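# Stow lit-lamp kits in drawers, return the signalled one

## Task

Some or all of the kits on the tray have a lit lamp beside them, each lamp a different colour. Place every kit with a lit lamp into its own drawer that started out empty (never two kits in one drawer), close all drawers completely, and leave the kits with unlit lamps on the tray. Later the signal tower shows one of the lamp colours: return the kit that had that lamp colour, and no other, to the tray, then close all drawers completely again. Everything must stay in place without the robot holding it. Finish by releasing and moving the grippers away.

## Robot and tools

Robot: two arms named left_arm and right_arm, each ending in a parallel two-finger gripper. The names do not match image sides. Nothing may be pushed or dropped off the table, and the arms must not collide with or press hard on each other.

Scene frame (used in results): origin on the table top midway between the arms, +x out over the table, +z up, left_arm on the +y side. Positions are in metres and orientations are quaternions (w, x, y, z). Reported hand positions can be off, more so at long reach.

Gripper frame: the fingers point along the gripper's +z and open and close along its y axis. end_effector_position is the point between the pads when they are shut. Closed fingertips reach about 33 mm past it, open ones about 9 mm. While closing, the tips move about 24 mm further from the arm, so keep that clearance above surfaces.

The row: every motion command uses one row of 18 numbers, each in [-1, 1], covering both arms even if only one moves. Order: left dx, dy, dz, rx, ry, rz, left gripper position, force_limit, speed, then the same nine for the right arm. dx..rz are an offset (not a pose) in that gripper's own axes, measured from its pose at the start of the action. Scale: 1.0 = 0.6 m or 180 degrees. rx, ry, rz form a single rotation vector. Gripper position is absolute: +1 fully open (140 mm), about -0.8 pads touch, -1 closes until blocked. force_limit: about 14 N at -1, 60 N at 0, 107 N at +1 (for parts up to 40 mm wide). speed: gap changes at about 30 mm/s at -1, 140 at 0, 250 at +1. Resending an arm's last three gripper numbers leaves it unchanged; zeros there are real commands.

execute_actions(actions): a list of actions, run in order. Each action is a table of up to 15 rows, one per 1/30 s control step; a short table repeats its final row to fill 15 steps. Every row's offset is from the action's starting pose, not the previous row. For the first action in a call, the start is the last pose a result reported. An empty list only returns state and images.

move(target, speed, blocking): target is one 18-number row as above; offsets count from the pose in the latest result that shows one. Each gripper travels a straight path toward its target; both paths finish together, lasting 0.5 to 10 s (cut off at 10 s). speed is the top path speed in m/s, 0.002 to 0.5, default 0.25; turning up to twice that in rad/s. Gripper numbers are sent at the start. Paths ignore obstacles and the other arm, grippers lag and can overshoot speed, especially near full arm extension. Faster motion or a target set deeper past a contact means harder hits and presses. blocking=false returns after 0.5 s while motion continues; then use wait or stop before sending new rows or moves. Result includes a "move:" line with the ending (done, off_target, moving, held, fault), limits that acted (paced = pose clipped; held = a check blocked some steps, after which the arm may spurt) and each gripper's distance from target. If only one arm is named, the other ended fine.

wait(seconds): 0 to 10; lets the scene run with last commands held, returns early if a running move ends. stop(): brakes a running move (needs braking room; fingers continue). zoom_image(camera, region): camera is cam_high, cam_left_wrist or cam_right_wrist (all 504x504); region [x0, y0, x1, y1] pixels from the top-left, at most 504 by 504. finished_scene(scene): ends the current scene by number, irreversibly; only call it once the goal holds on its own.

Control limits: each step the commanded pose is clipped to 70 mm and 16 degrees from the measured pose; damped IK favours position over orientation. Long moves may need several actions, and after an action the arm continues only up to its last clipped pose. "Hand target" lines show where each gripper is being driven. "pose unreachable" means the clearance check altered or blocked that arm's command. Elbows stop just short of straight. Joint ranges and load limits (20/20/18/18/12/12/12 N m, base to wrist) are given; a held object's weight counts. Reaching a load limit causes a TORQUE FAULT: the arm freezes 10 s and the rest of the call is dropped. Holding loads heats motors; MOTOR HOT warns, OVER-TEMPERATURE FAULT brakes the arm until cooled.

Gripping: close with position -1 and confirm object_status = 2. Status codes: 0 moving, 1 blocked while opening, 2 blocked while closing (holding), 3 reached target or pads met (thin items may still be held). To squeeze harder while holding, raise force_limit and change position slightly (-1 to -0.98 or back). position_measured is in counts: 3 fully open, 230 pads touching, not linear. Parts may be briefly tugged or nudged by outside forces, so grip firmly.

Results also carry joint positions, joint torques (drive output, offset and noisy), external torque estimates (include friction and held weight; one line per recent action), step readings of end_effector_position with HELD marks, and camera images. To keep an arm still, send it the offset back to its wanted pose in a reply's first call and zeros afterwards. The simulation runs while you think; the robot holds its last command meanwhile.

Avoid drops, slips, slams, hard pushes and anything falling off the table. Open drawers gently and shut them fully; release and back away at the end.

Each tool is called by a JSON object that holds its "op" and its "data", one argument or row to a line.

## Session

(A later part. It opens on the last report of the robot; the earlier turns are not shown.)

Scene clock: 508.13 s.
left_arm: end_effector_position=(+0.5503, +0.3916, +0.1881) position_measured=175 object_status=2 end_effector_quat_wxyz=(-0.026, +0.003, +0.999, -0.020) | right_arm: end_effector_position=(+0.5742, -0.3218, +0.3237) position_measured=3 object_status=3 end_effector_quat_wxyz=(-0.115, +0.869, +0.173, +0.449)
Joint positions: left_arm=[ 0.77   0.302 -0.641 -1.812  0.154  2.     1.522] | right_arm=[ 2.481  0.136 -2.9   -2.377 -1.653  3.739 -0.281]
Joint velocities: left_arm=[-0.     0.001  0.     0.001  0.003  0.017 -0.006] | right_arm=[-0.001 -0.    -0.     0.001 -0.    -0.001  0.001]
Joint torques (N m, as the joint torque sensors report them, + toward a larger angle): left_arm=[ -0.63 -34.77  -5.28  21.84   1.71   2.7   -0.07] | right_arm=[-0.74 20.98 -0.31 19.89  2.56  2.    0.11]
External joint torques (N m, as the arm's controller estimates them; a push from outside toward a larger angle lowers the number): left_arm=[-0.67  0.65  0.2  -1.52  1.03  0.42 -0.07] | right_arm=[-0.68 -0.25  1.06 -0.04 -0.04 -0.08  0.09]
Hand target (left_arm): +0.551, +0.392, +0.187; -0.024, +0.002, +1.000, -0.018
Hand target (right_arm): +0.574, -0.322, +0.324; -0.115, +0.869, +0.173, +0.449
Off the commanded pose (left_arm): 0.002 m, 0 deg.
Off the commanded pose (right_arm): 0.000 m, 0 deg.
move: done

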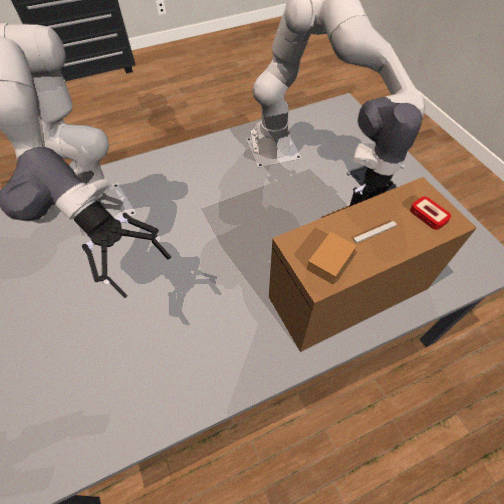

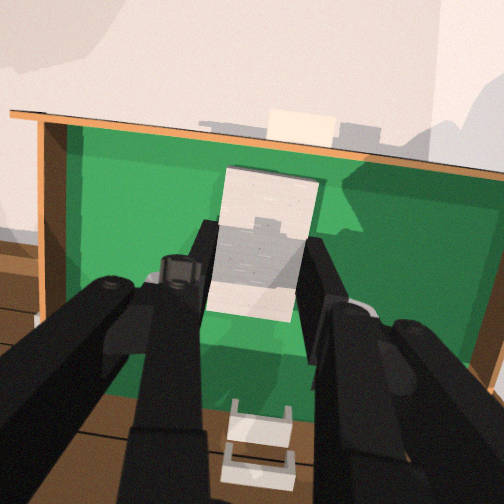

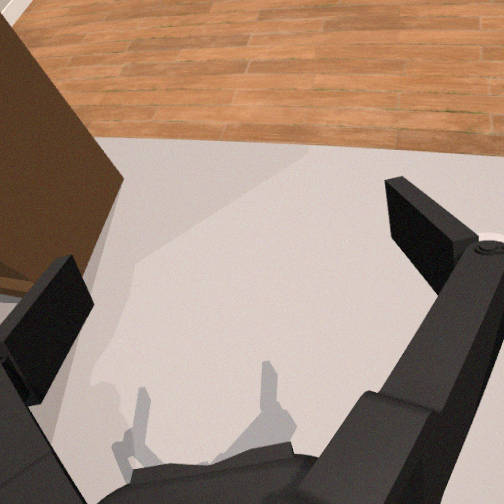

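{"op": "move", "data": {
  "target": [-0.008,0,0.005,0,-0.017,0,-1,0,-0.5,0,0,0,0,0,0,1,0,0],
  "speed": 0.03
}}

{"op": "execute_actions", "data": {
  "actions": [
    [[0,0,0,0,0,0,-0.12,0,0,0,0,0,0,0,0,1,0,0]]
  ]
}}

{"op": "move", "data": {
  "target": [0,0,-0.06,0,0,0,-0.12,0,0,0,0,0,0,0,0,1,0,0],
  "speed": 0.06
}}

{"op": "move", "data": {
  "target": [0.175,0.008,0,0,-0.11,0,-0.12,0,0,0,0,0,0,0,0,1,0,0],
  "speed": 0.2
}}

{"op": "move", "data": {
  "target": [0.028,0,0.083,0,0,0,-0.12,0,0,0,0,0,0,0,0,1,0,0],
  "speed": 0.1
}}

Scene clock: 512.00 s.
left_arm: end_effector_position=(+0.5554, +0.3918, +0.1875) position_measured=175 object_status=2 end_effector_quat_wxyz=(+0.001, +0.002, +1.000, -0.017) | right_arm: end_effector_position=(+0.5742, -0.3218, +0.3237) position_measured=3 object_status=3 end_effector_quat_wxyz=(-0.115, +0.869, +0.173, +0.449)
Joint positions: left_arm=[ 0.782  0.266 -0.642 -1.869  0.141  2.08   1.528] | right_arm=[ 2.481  0.136 -2.9   -2.377 -1.653  3.739 -0.281]
Joint velocities: left_arm=[-0.    -0.002  0.001 -0.004 -0.002  0.021  0.007] | right_arm=[ 0.002  0.001  0.001  0.     0.     0.    -0.   ]
Joint torques (N m, as the joint torque sensors report them, + toward a larger angle): left_arm=[  2.25 -32.13  -6.26  19.89  -0.56   2.93   0.25] | right_arm=[-0.69 20.93  0.04 20.08  2.54  1.97  0.13]
External joint torques (N m, as the arm's controller estimates them; a push from outside toward a larger angle lowers the number): left_arm=[ 2.36  2.17 -1.27 -3.59 -1.24  0.51  0.25] | right_arm=[-0.78 -0.33  1.25  0.18 -0.05 -0.12  0.11]
Hand target (left_arm): +0.555, +0.391, +0.185; +0.001, +0.003, +1.000, -0.020
Hand target (right_arm): +0.574, -0.322, +0.324; -0.115, +0.869, +0.173, +0.449
Off the commanded pose (left_arm): 0.003 m, 0 deg.
Off the commanded pose (right_arm): 0.000 m, 0 deg.
move: done

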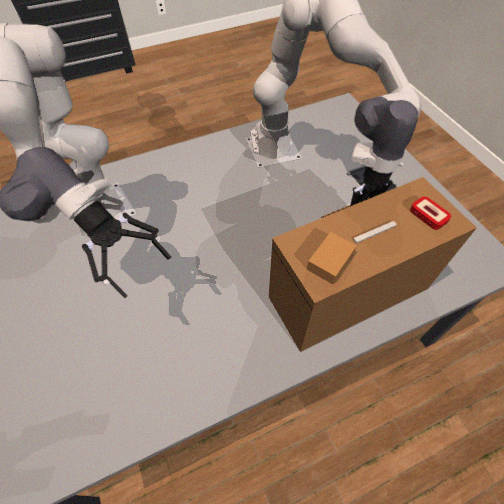

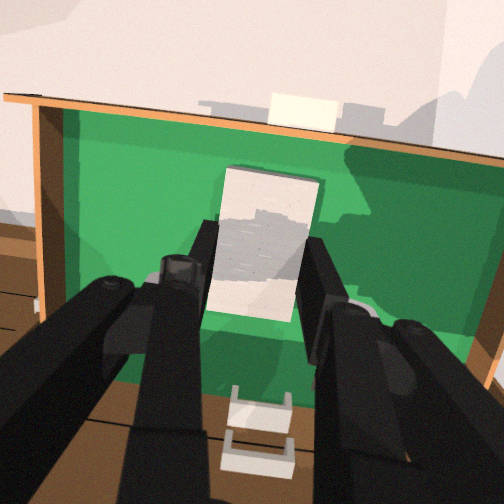

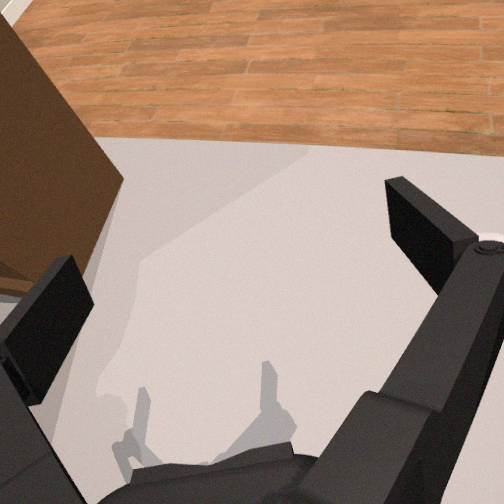

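Scene clock: 512.50 s.
left_arm: end_effector_position=(+0.5555, +0.3918, +0.1877) position_measured=144 object_status=3 end_effector_quat_wxyz=(+0.001, +0.002, +1.000, -0.017) | right_arm: end_effector_position=(+0.5742, -0.3218, +0.3237) position_measured=3 object_status=3 end_effector_quat_wxyz=(-0.115, +0.869, +0.173, +0.449)
Joint positions: left_arm=[ 0.782  0.265 -0.642 -1.869  0.141  2.08   1.528] | right_arm=[ 2.481  0.136 -2.9   -2.377 -1.653  3.739 -0.281]
Joint velocities: left_arm=[-0.001 -0.001 -0.    -0.001 -0.001  0.001 -0.   ] | right_arm=[ 0.001  0.     0.     0.001  0.001 -0.     0.   ]
Joint torques (N m, as the joint torque sensors report them, + toward a larger angle): left_arm=[  1.15 -33.44  -5.53  22.67   0.67   2.31   0.13] | right_arm=[-0.37 21.13  0.11 20.03  2.51  2.    0.15]
External joint torques (N m, as the arm's controller estimates them; a push from outside toward a larger angle lowers the number): left_arm=[ 1.23  0.8  -0.58 -0.78 -0.01 -0.11  0.13] | right_arm=[-0.41 -0.16  1.38  0.12 -0.09 -0.09  0.13]
Hand target (left_arm): +0.555, +0.392, +0.188; +0.001, +0.002, +1.000, -0.017
Hand target (right_arm): +0.574, -0.322, +0.324; -0.115, +0.869, +0.173, +0.449
Off the commanded pose (left_arm): 0.000 m, 0 deg.
Off the commanded pose (right_arm): 0.000 m, 0 deg.
Step readings (end_effector_position):
0: left_arm (+0.5554, +0.3918, +0.1875) | right_arm (+0.5742, -0.3218, +0.3237)
1: left_arm (+0.5555, +0.3918, +0.1876) | right_arm (+0.5742, -0.3218, +0.3237)
2: left_arm (+0.5555, +0.3918, +0.1877) | right_arm (+0.5742, -0.3218, +0.3237)
4: left_arm (+0.5555, +0.3918, +0.1877) | right_arm (+0.5742, -0.3218, +0.3237)
8: left_arm (+0.5555, +0.3918, +0.1877) | right_arm (+0.5742, -0.3218, +0.3237)
15: end_effector_position above

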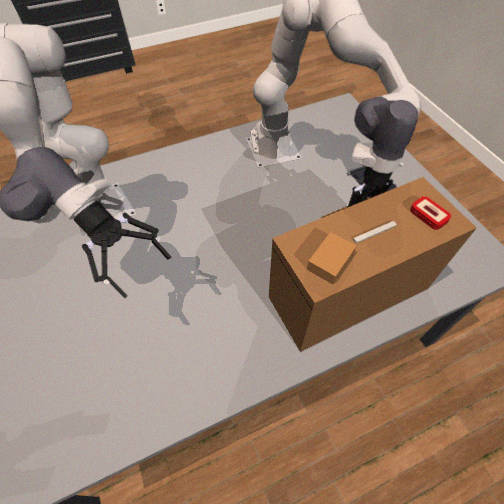

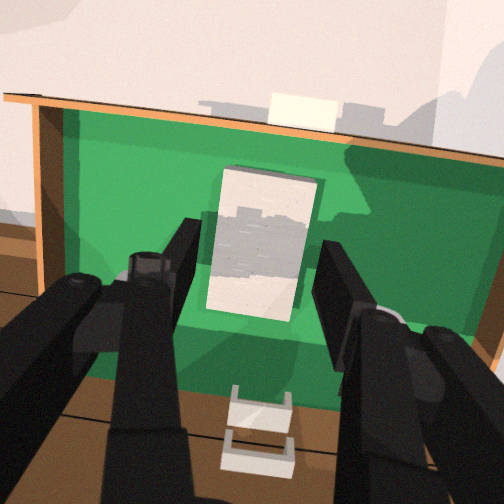

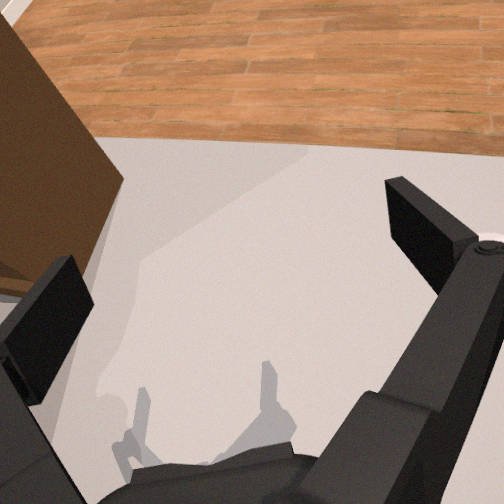

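Scene clock: 513.57 s.
left_arm: end_effector_position=(+0.5555, +0.3939, +0.2223) position_measured=144 object_status=3 end_effector_quat_wxyz=(+0.001, +0.000, +1.000, -0.015) | right_arm: end_effector_position=(+0.5742, -0.3218, +0.3237) position_measured=3 object_status=3 end_effector_quat_wxyz=(-0.115, +0.869, +0.173, +0.449)
Joint positions: left_arm=[ 0.785  0.23  -0.645 -1.818  0.118  2.003  1.541] | right_arm=[ 2.481  0.136 -2.9   -2.377 -1.653  3.739 -0.281]
Joint velocities: left_arm=[ 0.001  0.     0.001 -0.    -0.001 -0.009  0.006] | right_arm=[-0.001 -0.001  0.001  0.    -0.    -0.    -0.   ]
Joint torques (N m, as the joint torque sensors report them, + toward a larger angle): left_arm=[  1.32 -33.26  -5.2   25.42  -0.46   1.99   0.39] | right_arm=[-0.4  20.84 -0.22 20.07  2.54  1.99  0.14]
External joint torques (N m, as the arm's controller estimates them; a push from outside toward a larger angle lowers the number): left_arm=[ 1.04  0.12 -1.2   1.54 -1.18 -0.44  0.39] | right_arm=[-0.34 -0.35  1.15  0.17 -0.06 -0.08  0.12]
Hand target (left_arm): +0.555, +0.394, +0.224; +0.001, +0.002, +1.000, -0.017
Hand target (right_arm): +0.574, -0.322, +0.324; -0.115, +0.869, +0.173, +0.449
Off the commanded pose (left_arm): 0.002 m, 0 deg.
Off the commanded pose (right_arm): 0.000 m, 0 deg.
move: done

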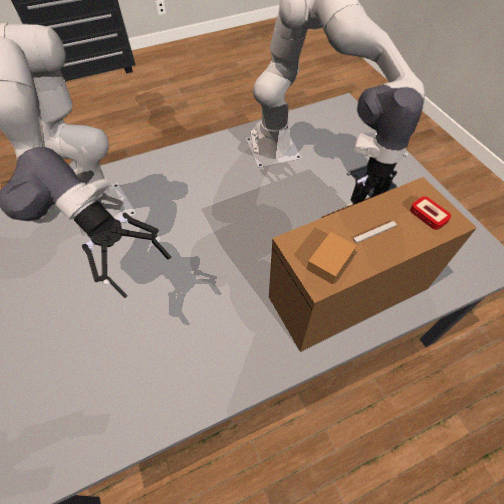

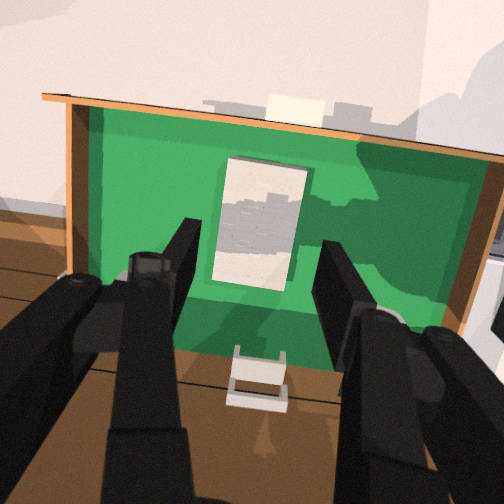

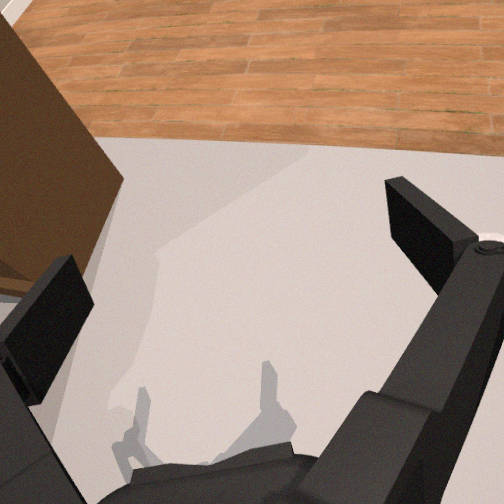

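Scene clock: 515.33 s.
left_arm: end_effector_position=(+0.4506, +0.3953, +0.2209) position_measured=144 object_status=3 end_effector_quat_wxyz=(+0.169, -0.004, +0.985, -0.016) | right_arm: end_effector_position=(+0.5742, -0.3218, +0.3237) position_measured=3 object_status=3 end_effector_quat_wxyz=(-0.115, +0.869, +0.173, +0.449)
Joint positions: left_arm=[ 0.627 -0.403 -0.419 -2.576 -0.374  2.513  1.91 ] | right_arm=[ 2.481  0.136 -2.9   -2.377 -1.653  3.739 -0.281]
Joint velocities: left_arm=[-0.008  0.001  0.01  -0.002 -0.     0.008  0.028] | right_arm=[-0.001 -0.    -0.001 -0.001  0.    -0.    -0.001]
Joint torques (N m, as the joint torque sensors report them, + toward a larger angle): left_arm=[ -1.14 -14.43   4.36  22.1    0.28   3.4    0.36] | right_arm=[-0.53 21.11  0.11 20.12  2.54  2.    0.11]
External joint torques (N m, as the arm's controller estimates them; a push from outside toward a larger angle lowers the number): left_arm=[-1.12  1.04  0.67 -0.84 -0.47  0.41  0.37] | right_arm=[-0.44 -0.09  1.51  0.23 -0.06 -0.07  0.09]
Hand target (left_arm): +0.450, +0.395, +0.220; +0.169, +0.002, +0.985, -0.016
Hand target (right_arm): +0.574, -0.322, +0.324; -0.115, +0.869, +0.173, +0.449
Off the commanded pose (left_arm): 0.004 m, 1 deg.
Off the commanded pose (right_arm): 0.000 m, 0 deg.
move: off_target (left_arm)

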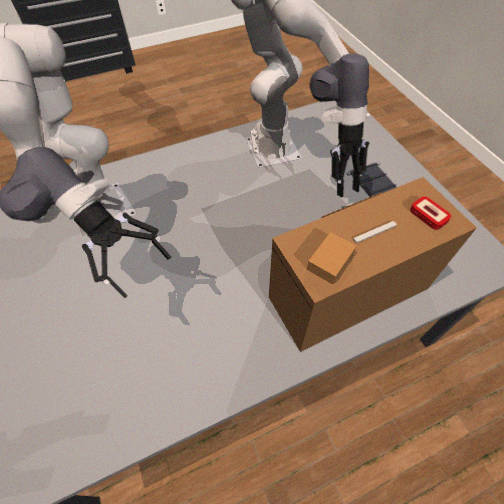

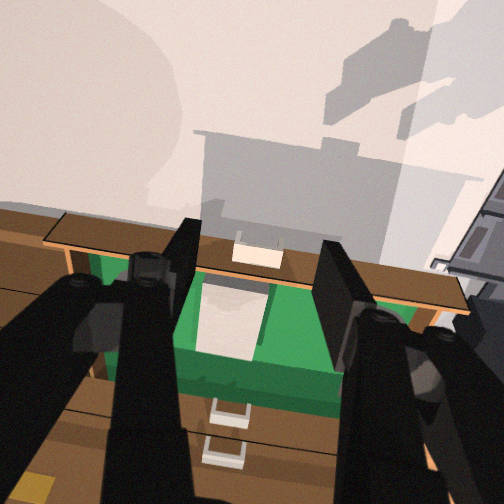

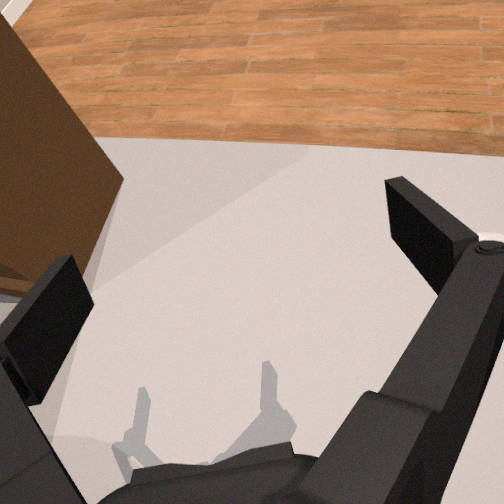

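Scene clock: 516.43 s.
left_arm: end_effector_position=(+0.4523, +0.3928, +0.1692) position_measured=144 object_status=3 end_effector_quat_wxyz=(+0.169, -0.004, +0.986, -0.018) | right_arm: end_effector_position=(+0.5742, -0.3218, +0.3237) position_measured=3 object_status=3 end_effector_quat_wxyz=(-0.115, +0.869, +0.173, +0.449)
Joint positions: left_arm=[ 0.618 -0.298 -0.444 -2.634 -0.389  2.675  1.919] | right_arm=[ 2.481  0.136 -2.9   -2.377 -1.653  3.739 -0.281]
Joint velocities: left_arm=[-0.003 -0.001  0.001 -0.001  0.002  0.013  0.001] | right_arm=[ 0.     0.001  0.     0.    -0.002  0.    -0.001]
Joint torques (N m, as the joint torque sensors report them, + toward a larger angle): left_arm=[ -0.27 -16.58   3.15  20.06  -0.27   3.46   0.27] | right_arm=[-0.64 20.98  0.07 20.08  2.53  1.98  0.1 ]
External joint torques (N m, as the arm's controller estimates them; a push from outside toward a larger angle lowers the number): left_arm=[-0.29  1.11  0.3  -1.58 -1.01  0.45  0.28] | right_arm=[-0.65 -0.31  1.37  0.13 -0.07 -0.1   0.08]
Hand target (left_arm): +0.453, +0.392, +0.168; +0.170, -0.003, +0.985, -0.018
Hand target (right_arm): +0.574, -0.322, +0.324; -0.115, +0.869, +0.173, +0.449
Off the commanded pose (left_arm): 0.001 m, 0 deg.
Off the commanded pose (right_arm): 0.000 m, 0 deg.
move: done

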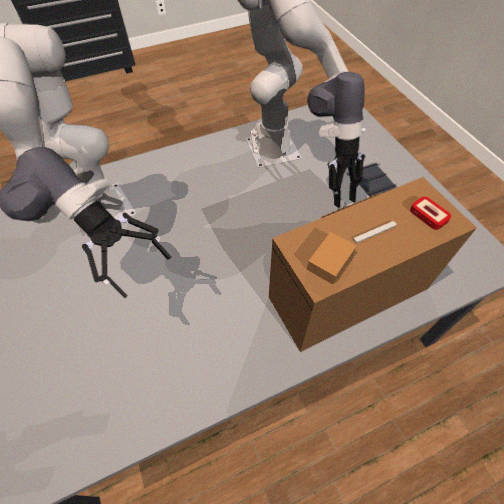

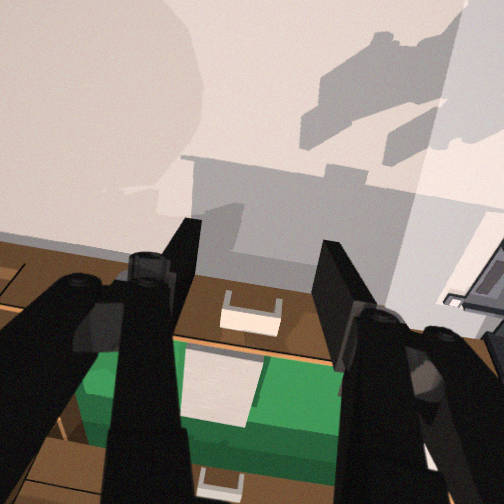

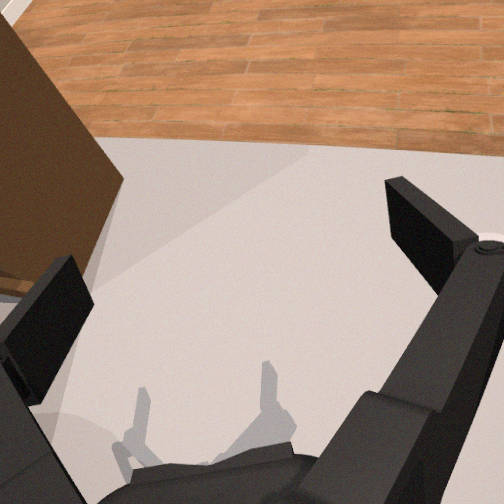

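{"op": "move", "data": {
  "target": [-0.248,0.008,0.082,0,-0.06,0,-0.12,0,0,0,0,0,0,0,0,1,0,0],
  "speed": 0.06
}}

{"op": "move", "data": {
  "target": [0.1,0,-0.07,0,0.04,0,-0.12,0,0,0,0,0,0,0,0,1,0,0],
  "speed": 0.1
}}

{"op": "move", "data": {
  "target": [0.05,0.25,-0.12,0,0,0,-0.12,0,0,0,0,0,0,0,0,1,0,0]
}}

Scene clock: 521.40 s.
left_arm: end_effector_position=(+0.6016, +0.3970, +0.1678) position_measured=144 object_status=3 end_effector_quat_wxyz=(+0.252, -0.000, +0.967, -0.020) | right_arm: end_effector_position=(+0.5742, -0.3218, +0.3237) position_measured=3 object_status=3 end_effector_quat_wxyz=(-0.115, +0.869, +0.173, +0.449)
Joint positions: left_arm=[ 0.651  0.107 -0.466 -2.331 -0.113  2.932  1.741] | right_arm=[ 2.481  0.136 -2.9   -2.377 -1.653  3.739 -0.281]
Joint velocities: left_arm=[-0.021  0.     0.02   0.001  0.042 -0.    -0.079] | right_arm=[ 0.    -0.001 -0.    -0.002  0.001 -0.001 -0.002]
Joint torques (N m, as the joint torque sensors report them, + toward a larger angle): left_arm=[ -0.42 -25.81  -0.62  26.15   1.92   5.85   0.31] | right_arm=[-0.34 20.92 -0.16 19.99  2.53  1.99  0.11]
External joint torques (N m, as the arm's controller estimates them; a push from outside toward a larger angle lowers the number): left_arm=[-0.46  4.21  0.7   4.71  1.18  2.59  0.33] | right_arm=[-0.26 -0.21  1.22  0.14 -0.06 -0.07  0.09]
Hand target (left_arm): +0.609, +0.398, +0.174; +0.263, -0.007, +0.965, -0.020
Hand target (right_arm): +0.574, -0.322, +0.324; -0.115, +0.869, +0.173, +0.449
Off the commanded pose (left_arm): 0.009 m, 1 deg.
Off the commanded pose (right_arm): 0.000 m, 0 deg.
move: off_target (left_arm)

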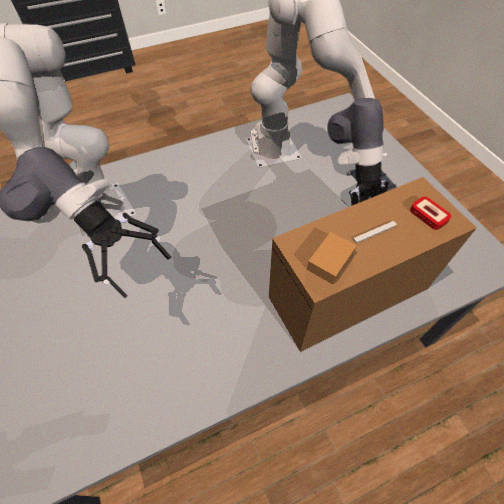

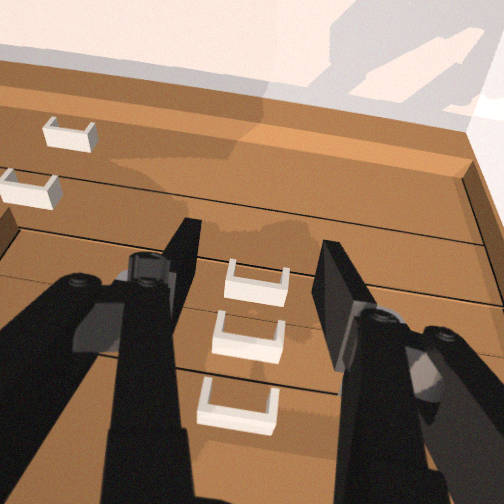

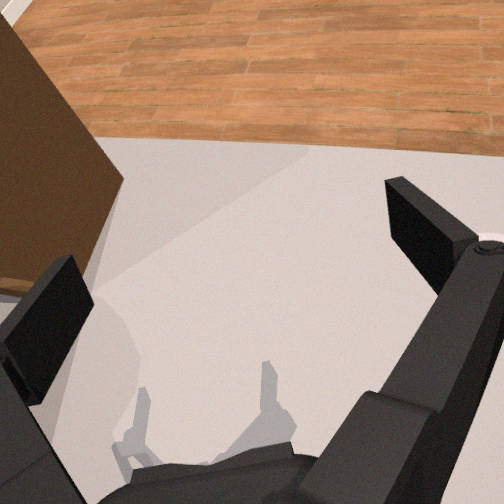

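Scene clock: 522.73 s.
left_arm: end_effector_position=(+0.5303, +0.3990, +0.1759) position_measured=144 object_status=3 end_effector_quat_wxyz=(+0.192, -0.002, +0.981, -0.018) | right_arm: end_effector_position=(+0.5742, -0.3218, +0.3237) position_measured=3 object_status=3 end_effector_quat_wxyz=(-0.115, +0.869, +0.173, +0.449)
Joint positions: left_arm=[ 0.656 -0.085 -0.462 -2.438 -0.239  2.737  1.823] | right_arm=[ 2.481  0.136 -2.9   -2.377 -1.653  3.739 -0.281]
Joint velocities: left_arm=[-0.    -0.     0.001 -0.    -0.003 -0.009  0.02 ] | right_arm=[ 0.001 -0.001  0.     0.001 -0.    -0.    -0.001]
Joint torques (N m, as the joint torque sensors report them, + toward a larger angle): left_arm=[  0.04 -25.02   1.58  19.89  -0.36   2.64   0.3 ] | right_arm=[-0.6  21.05  0.03 19.85  2.51  2.02  0.12]
External joint torques (N m, as the arm's controller estimates them; a push from outside toward a larger angle lowers the number): left_arm=[ 0.03 -0.58  0.58 -2.11 -1.11 -0.46  0.32] | right_arm=[-0.69 -0.22  1.24 -0.06 -0.09 -0.07  0.1 ]
Hand target (left_arm): +0.528, +0.398, +0.175; +0.190, +0.001, +0.982, -0.019
Hand target (right_arm): +0.574, -0.322, +0.324; -0.115, +0.869, +0.173, +0.449
Off the commanded pose (left_arm): 0.002 m, 0 deg.
Off the commanded pose (right_arm): 0.000 m, 0 deg.
move: done

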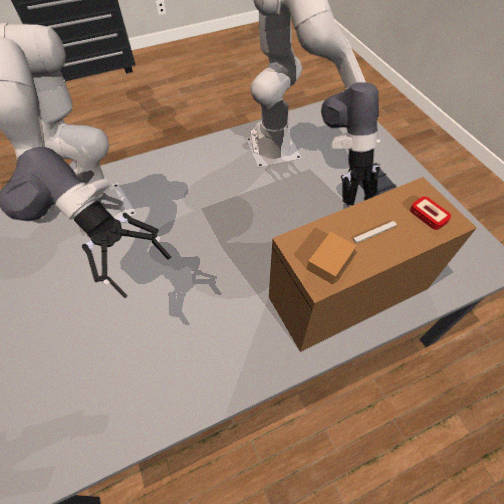

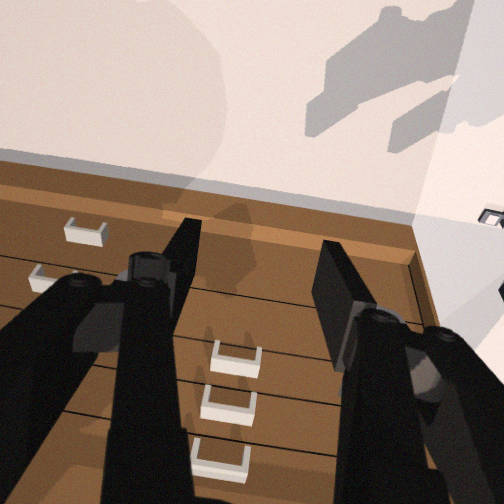

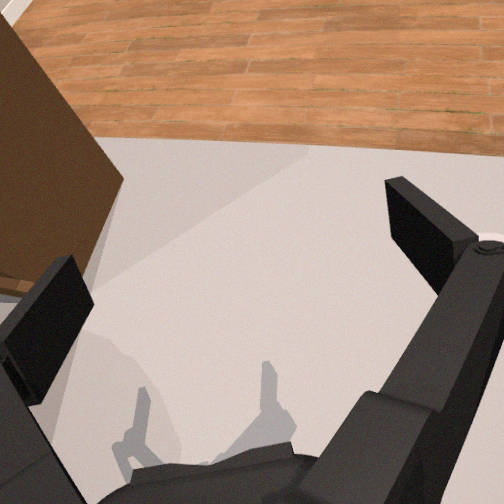

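Scene clock: 524.37 s.
left_arm: end_effector_position=(+0.4732, +0.5541, +0.2246) position_measured=144 object_status=3 end_effector_quat_wxyz=(+0.190, -0.008, +0.982, -0.016) | right_arm: end_effector_position=(+0.5742, -0.3218, +0.3237) position_measured=3 object_status=3 end_effector_quat_wxyz=(-0.115, +0.869, +0.173, +0.449)
Joint positions: left_arm=[ 0.663 -0.21  -0.13  -2.421 -0.349  2.53   2.208] | right_arm=[ 2.481  0.136 -2.9   -2.377 -1.653  3.739 -0.281]
Joint velocities: left_arm=[-0.004 -0.     0.006 -0.     0.    -0.002  0.033] | right_arm=[ 0.    -0.001  0.    -0.001 -0.    -0.    -0.   ]
Joint torques (N m, as the joint torque sensors report them, + toward a larger angle): left_arm=[ -1.17 -22.68   0.68  24.58  -0.31   2.49   0.39] | right_arm=[-0.51 20.89 -0.27 20.    2.57  2.    0.11]
External joint torques (N m, as the arm's controller estimates them; a push from outside toward a larger angle lowers the number): left_arm=[-1.16  0.98  0.16  1.29 -1.12 -0.43  0.4 ] | right_arm=[-0.51 -0.34  1.03  0.11 -0.03 -0.08  0.09]
Hand target (left_arm): +0.474, +0.553, +0.225; +0.190, -0.002, +0.982, -0.017
Hand target (right_arm): +0.574, -0.322, +0.324; -0.115, +0.869, +0.173, +0.449
Off the commanded pose (left_arm): 0.004 m, 1 deg.
Off the commanded pose (right_arm): 0.000 m, 0 deg.
move: off_target (left_arm)

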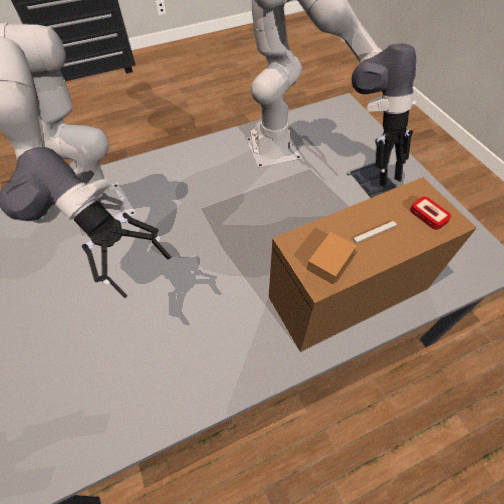

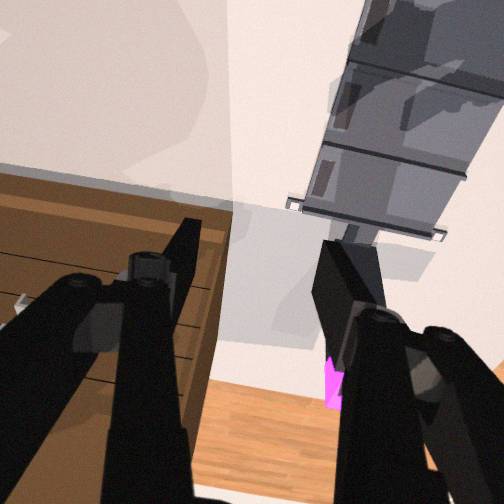

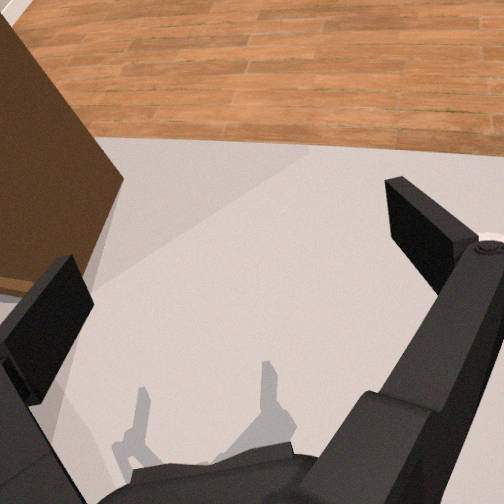

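{"op": "move", "data": {
  "target": [-0.05,-0.48,0.167,0,-0.05,0,-0.12,0,0,0,0,0,0,0,0,1,0,0]
}}

Scene clock: 529.13 s.
left_arm: end_effector_position=(+0.5443, +0.2616, +0.1558) position_measured=144 object_status=3 end_effector_quat_wxyz=(+0.268, +0.017, +0.963, -0.021) | right_arm: end_effector_position=(+0.5742, -0.3218, +0.3237) position_measured=3 object_status=3 end_effector_quat_wxyz=(-0.115, +0.869, +0.173, +0.449)
Joint positions: left_arm=[ 0.72  -0.008 -0.734 -2.526  0.282  3.06   1.182] | right_arm=[ 2.481  0.136 -2.9   -2.377 -1.653  3.739 -0.281]
Joint velocities: left_arm=[ 0.048  0.001 -0.029  0.012  0.211 -0.016 -0.233] | right_arm=[-0.     0.    -0.001  0.001 -0.001 -0.     0.   ]
Joint torques (N m, as the joint torque sensors report them, + toward a larger angle): left_arm=[  1.41 -20.45  -1.69  22.26   1.07   2.8   -0.19] | right_arm=[-0.38 21.08 -0.14 19.95  2.54  2.01  0.1 ]
External joint torques (N m, as the arm's controller estimates them; a push from outside toward a larger angle lowers the number): left_arm=[ 1.37  0.47 -1.89  1.84  1.06 -0.46 -0.18] | right_arm=[-0.39 -0.3   1.16 -0.07 -0.07 -0.08  0.08]
Hand target (left_arm): +0.544, +0.262, +0.156; +0.266, -0.006, +0.964, -0.025
Hand target (right_arm): +0.574, -0.322, +0.324; -0.115, +0.869, +0.173, +0.449
Off the commanded pose (left_arm): 0.005 m, 3 deg.
Off the commanded pose (right_arm): 0.000 m, 0 deg.
move: off_target (left_arm)

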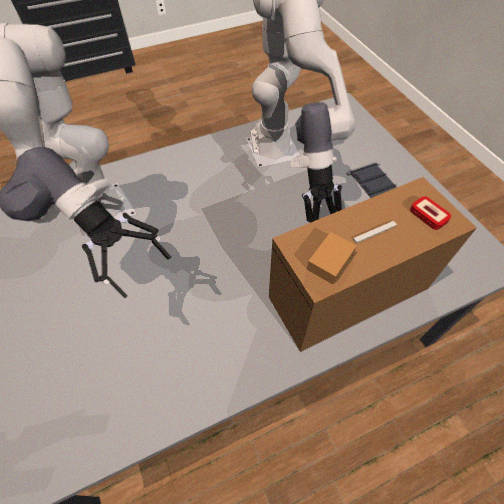

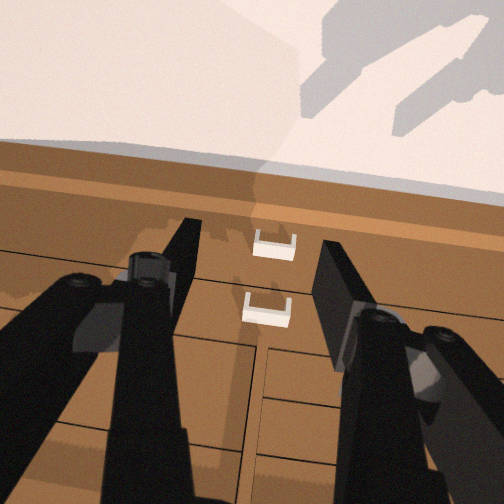

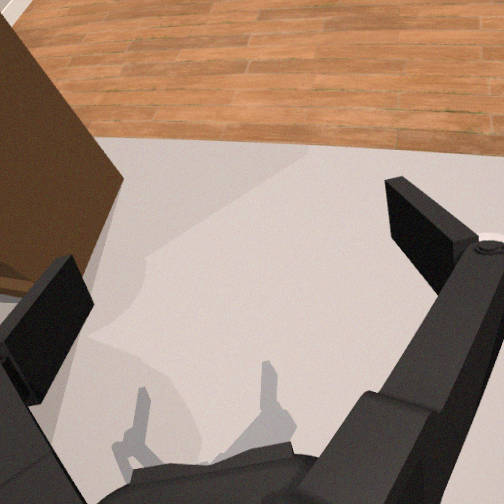

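{"op": "move", "data": {
  "target": [-0.064,0.022,0.076,-0.014,0.045,-0.01,-0.12,0,0,0,0,0,0,0,0,1,0,0],
  "speed": 0.06
}}

Scene clock: 532.37 s.
left_arm: end_effector_position=(+0.6021, +0.2743, +0.1380) position_measured=144 object_status=3 end_effector_quat_wxyz=(+0.202, -0.004, +0.979, -0.002) | right_arm: end_effector_position=(+0.5742, -0.3218, +0.3237) position_measured=3 object_status=3 end_effector_quat_wxyz=(-0.115, +0.869, +0.173, +0.449)
Joint positions: left_arm=[ 0.634  0.242 -0.639 -2.199  0.5    2.764  1.035] | right_arm=[ 2.481  0.136 -2.9   -2.377 -1.653  3.739 -0.281]
Joint velocities: left_arm=[-0.004  0.     0.005  0.002 -0.001 -0.014 -0.002] | right_arm=[0.001 0.    0.    0.    0.    0.001 0.   ]
Joint torques (N m, as the joint torque sensors report them, + toward a larger angle): left_arm=[ -1.05 -29.36  -4.3   22.38   1.15   2.61  -0.1 ] | right_arm=[-0.48 21.03 -0.26 19.95  2.53  2.01  0.14]
External joint torques (N m, as the arm's controller estimates them; a push from outside toward a larger angle lowers the number): left_arm=[-1.19  1.84  0.09  0.55  0.91 -0.48 -0.09] | right_arm=[-0.46 -0.24  1.07 -0.02 -0.08 -0.08  0.12]
Hand target (left_arm): +0.602, +0.275, +0.137; +0.201, -0.005, +0.980, -0.001
Hand target (right_arm): +0.574, -0.322, +0.324; -0.115, +0.869, +0.173, +0.449
Off the commanded pose (left_arm): 0.003 m, 0 deg.
Off the commanded pose (right_arm): 0.000 m, 0 deg.
move: done

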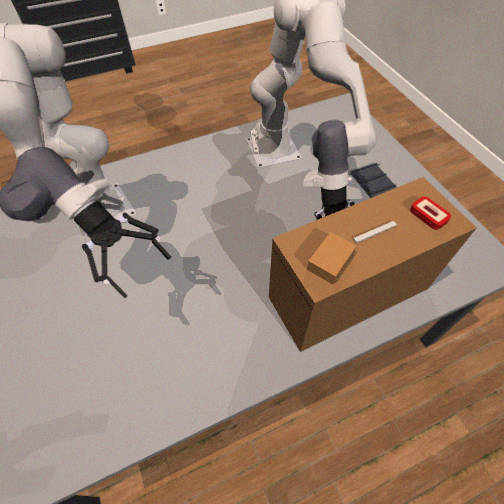

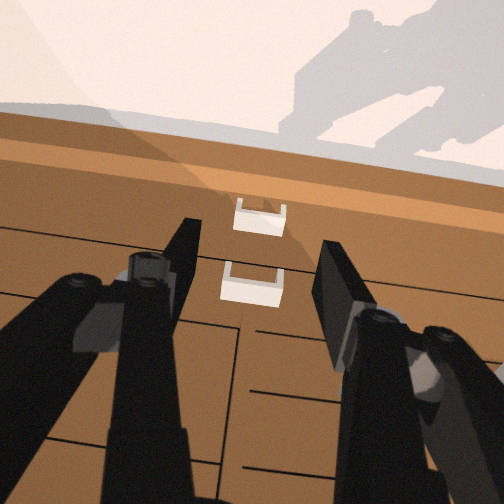

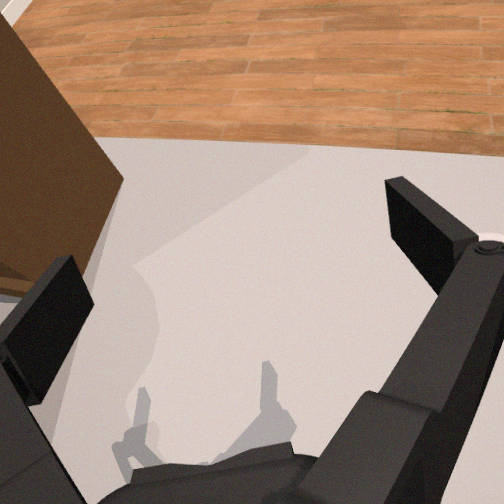

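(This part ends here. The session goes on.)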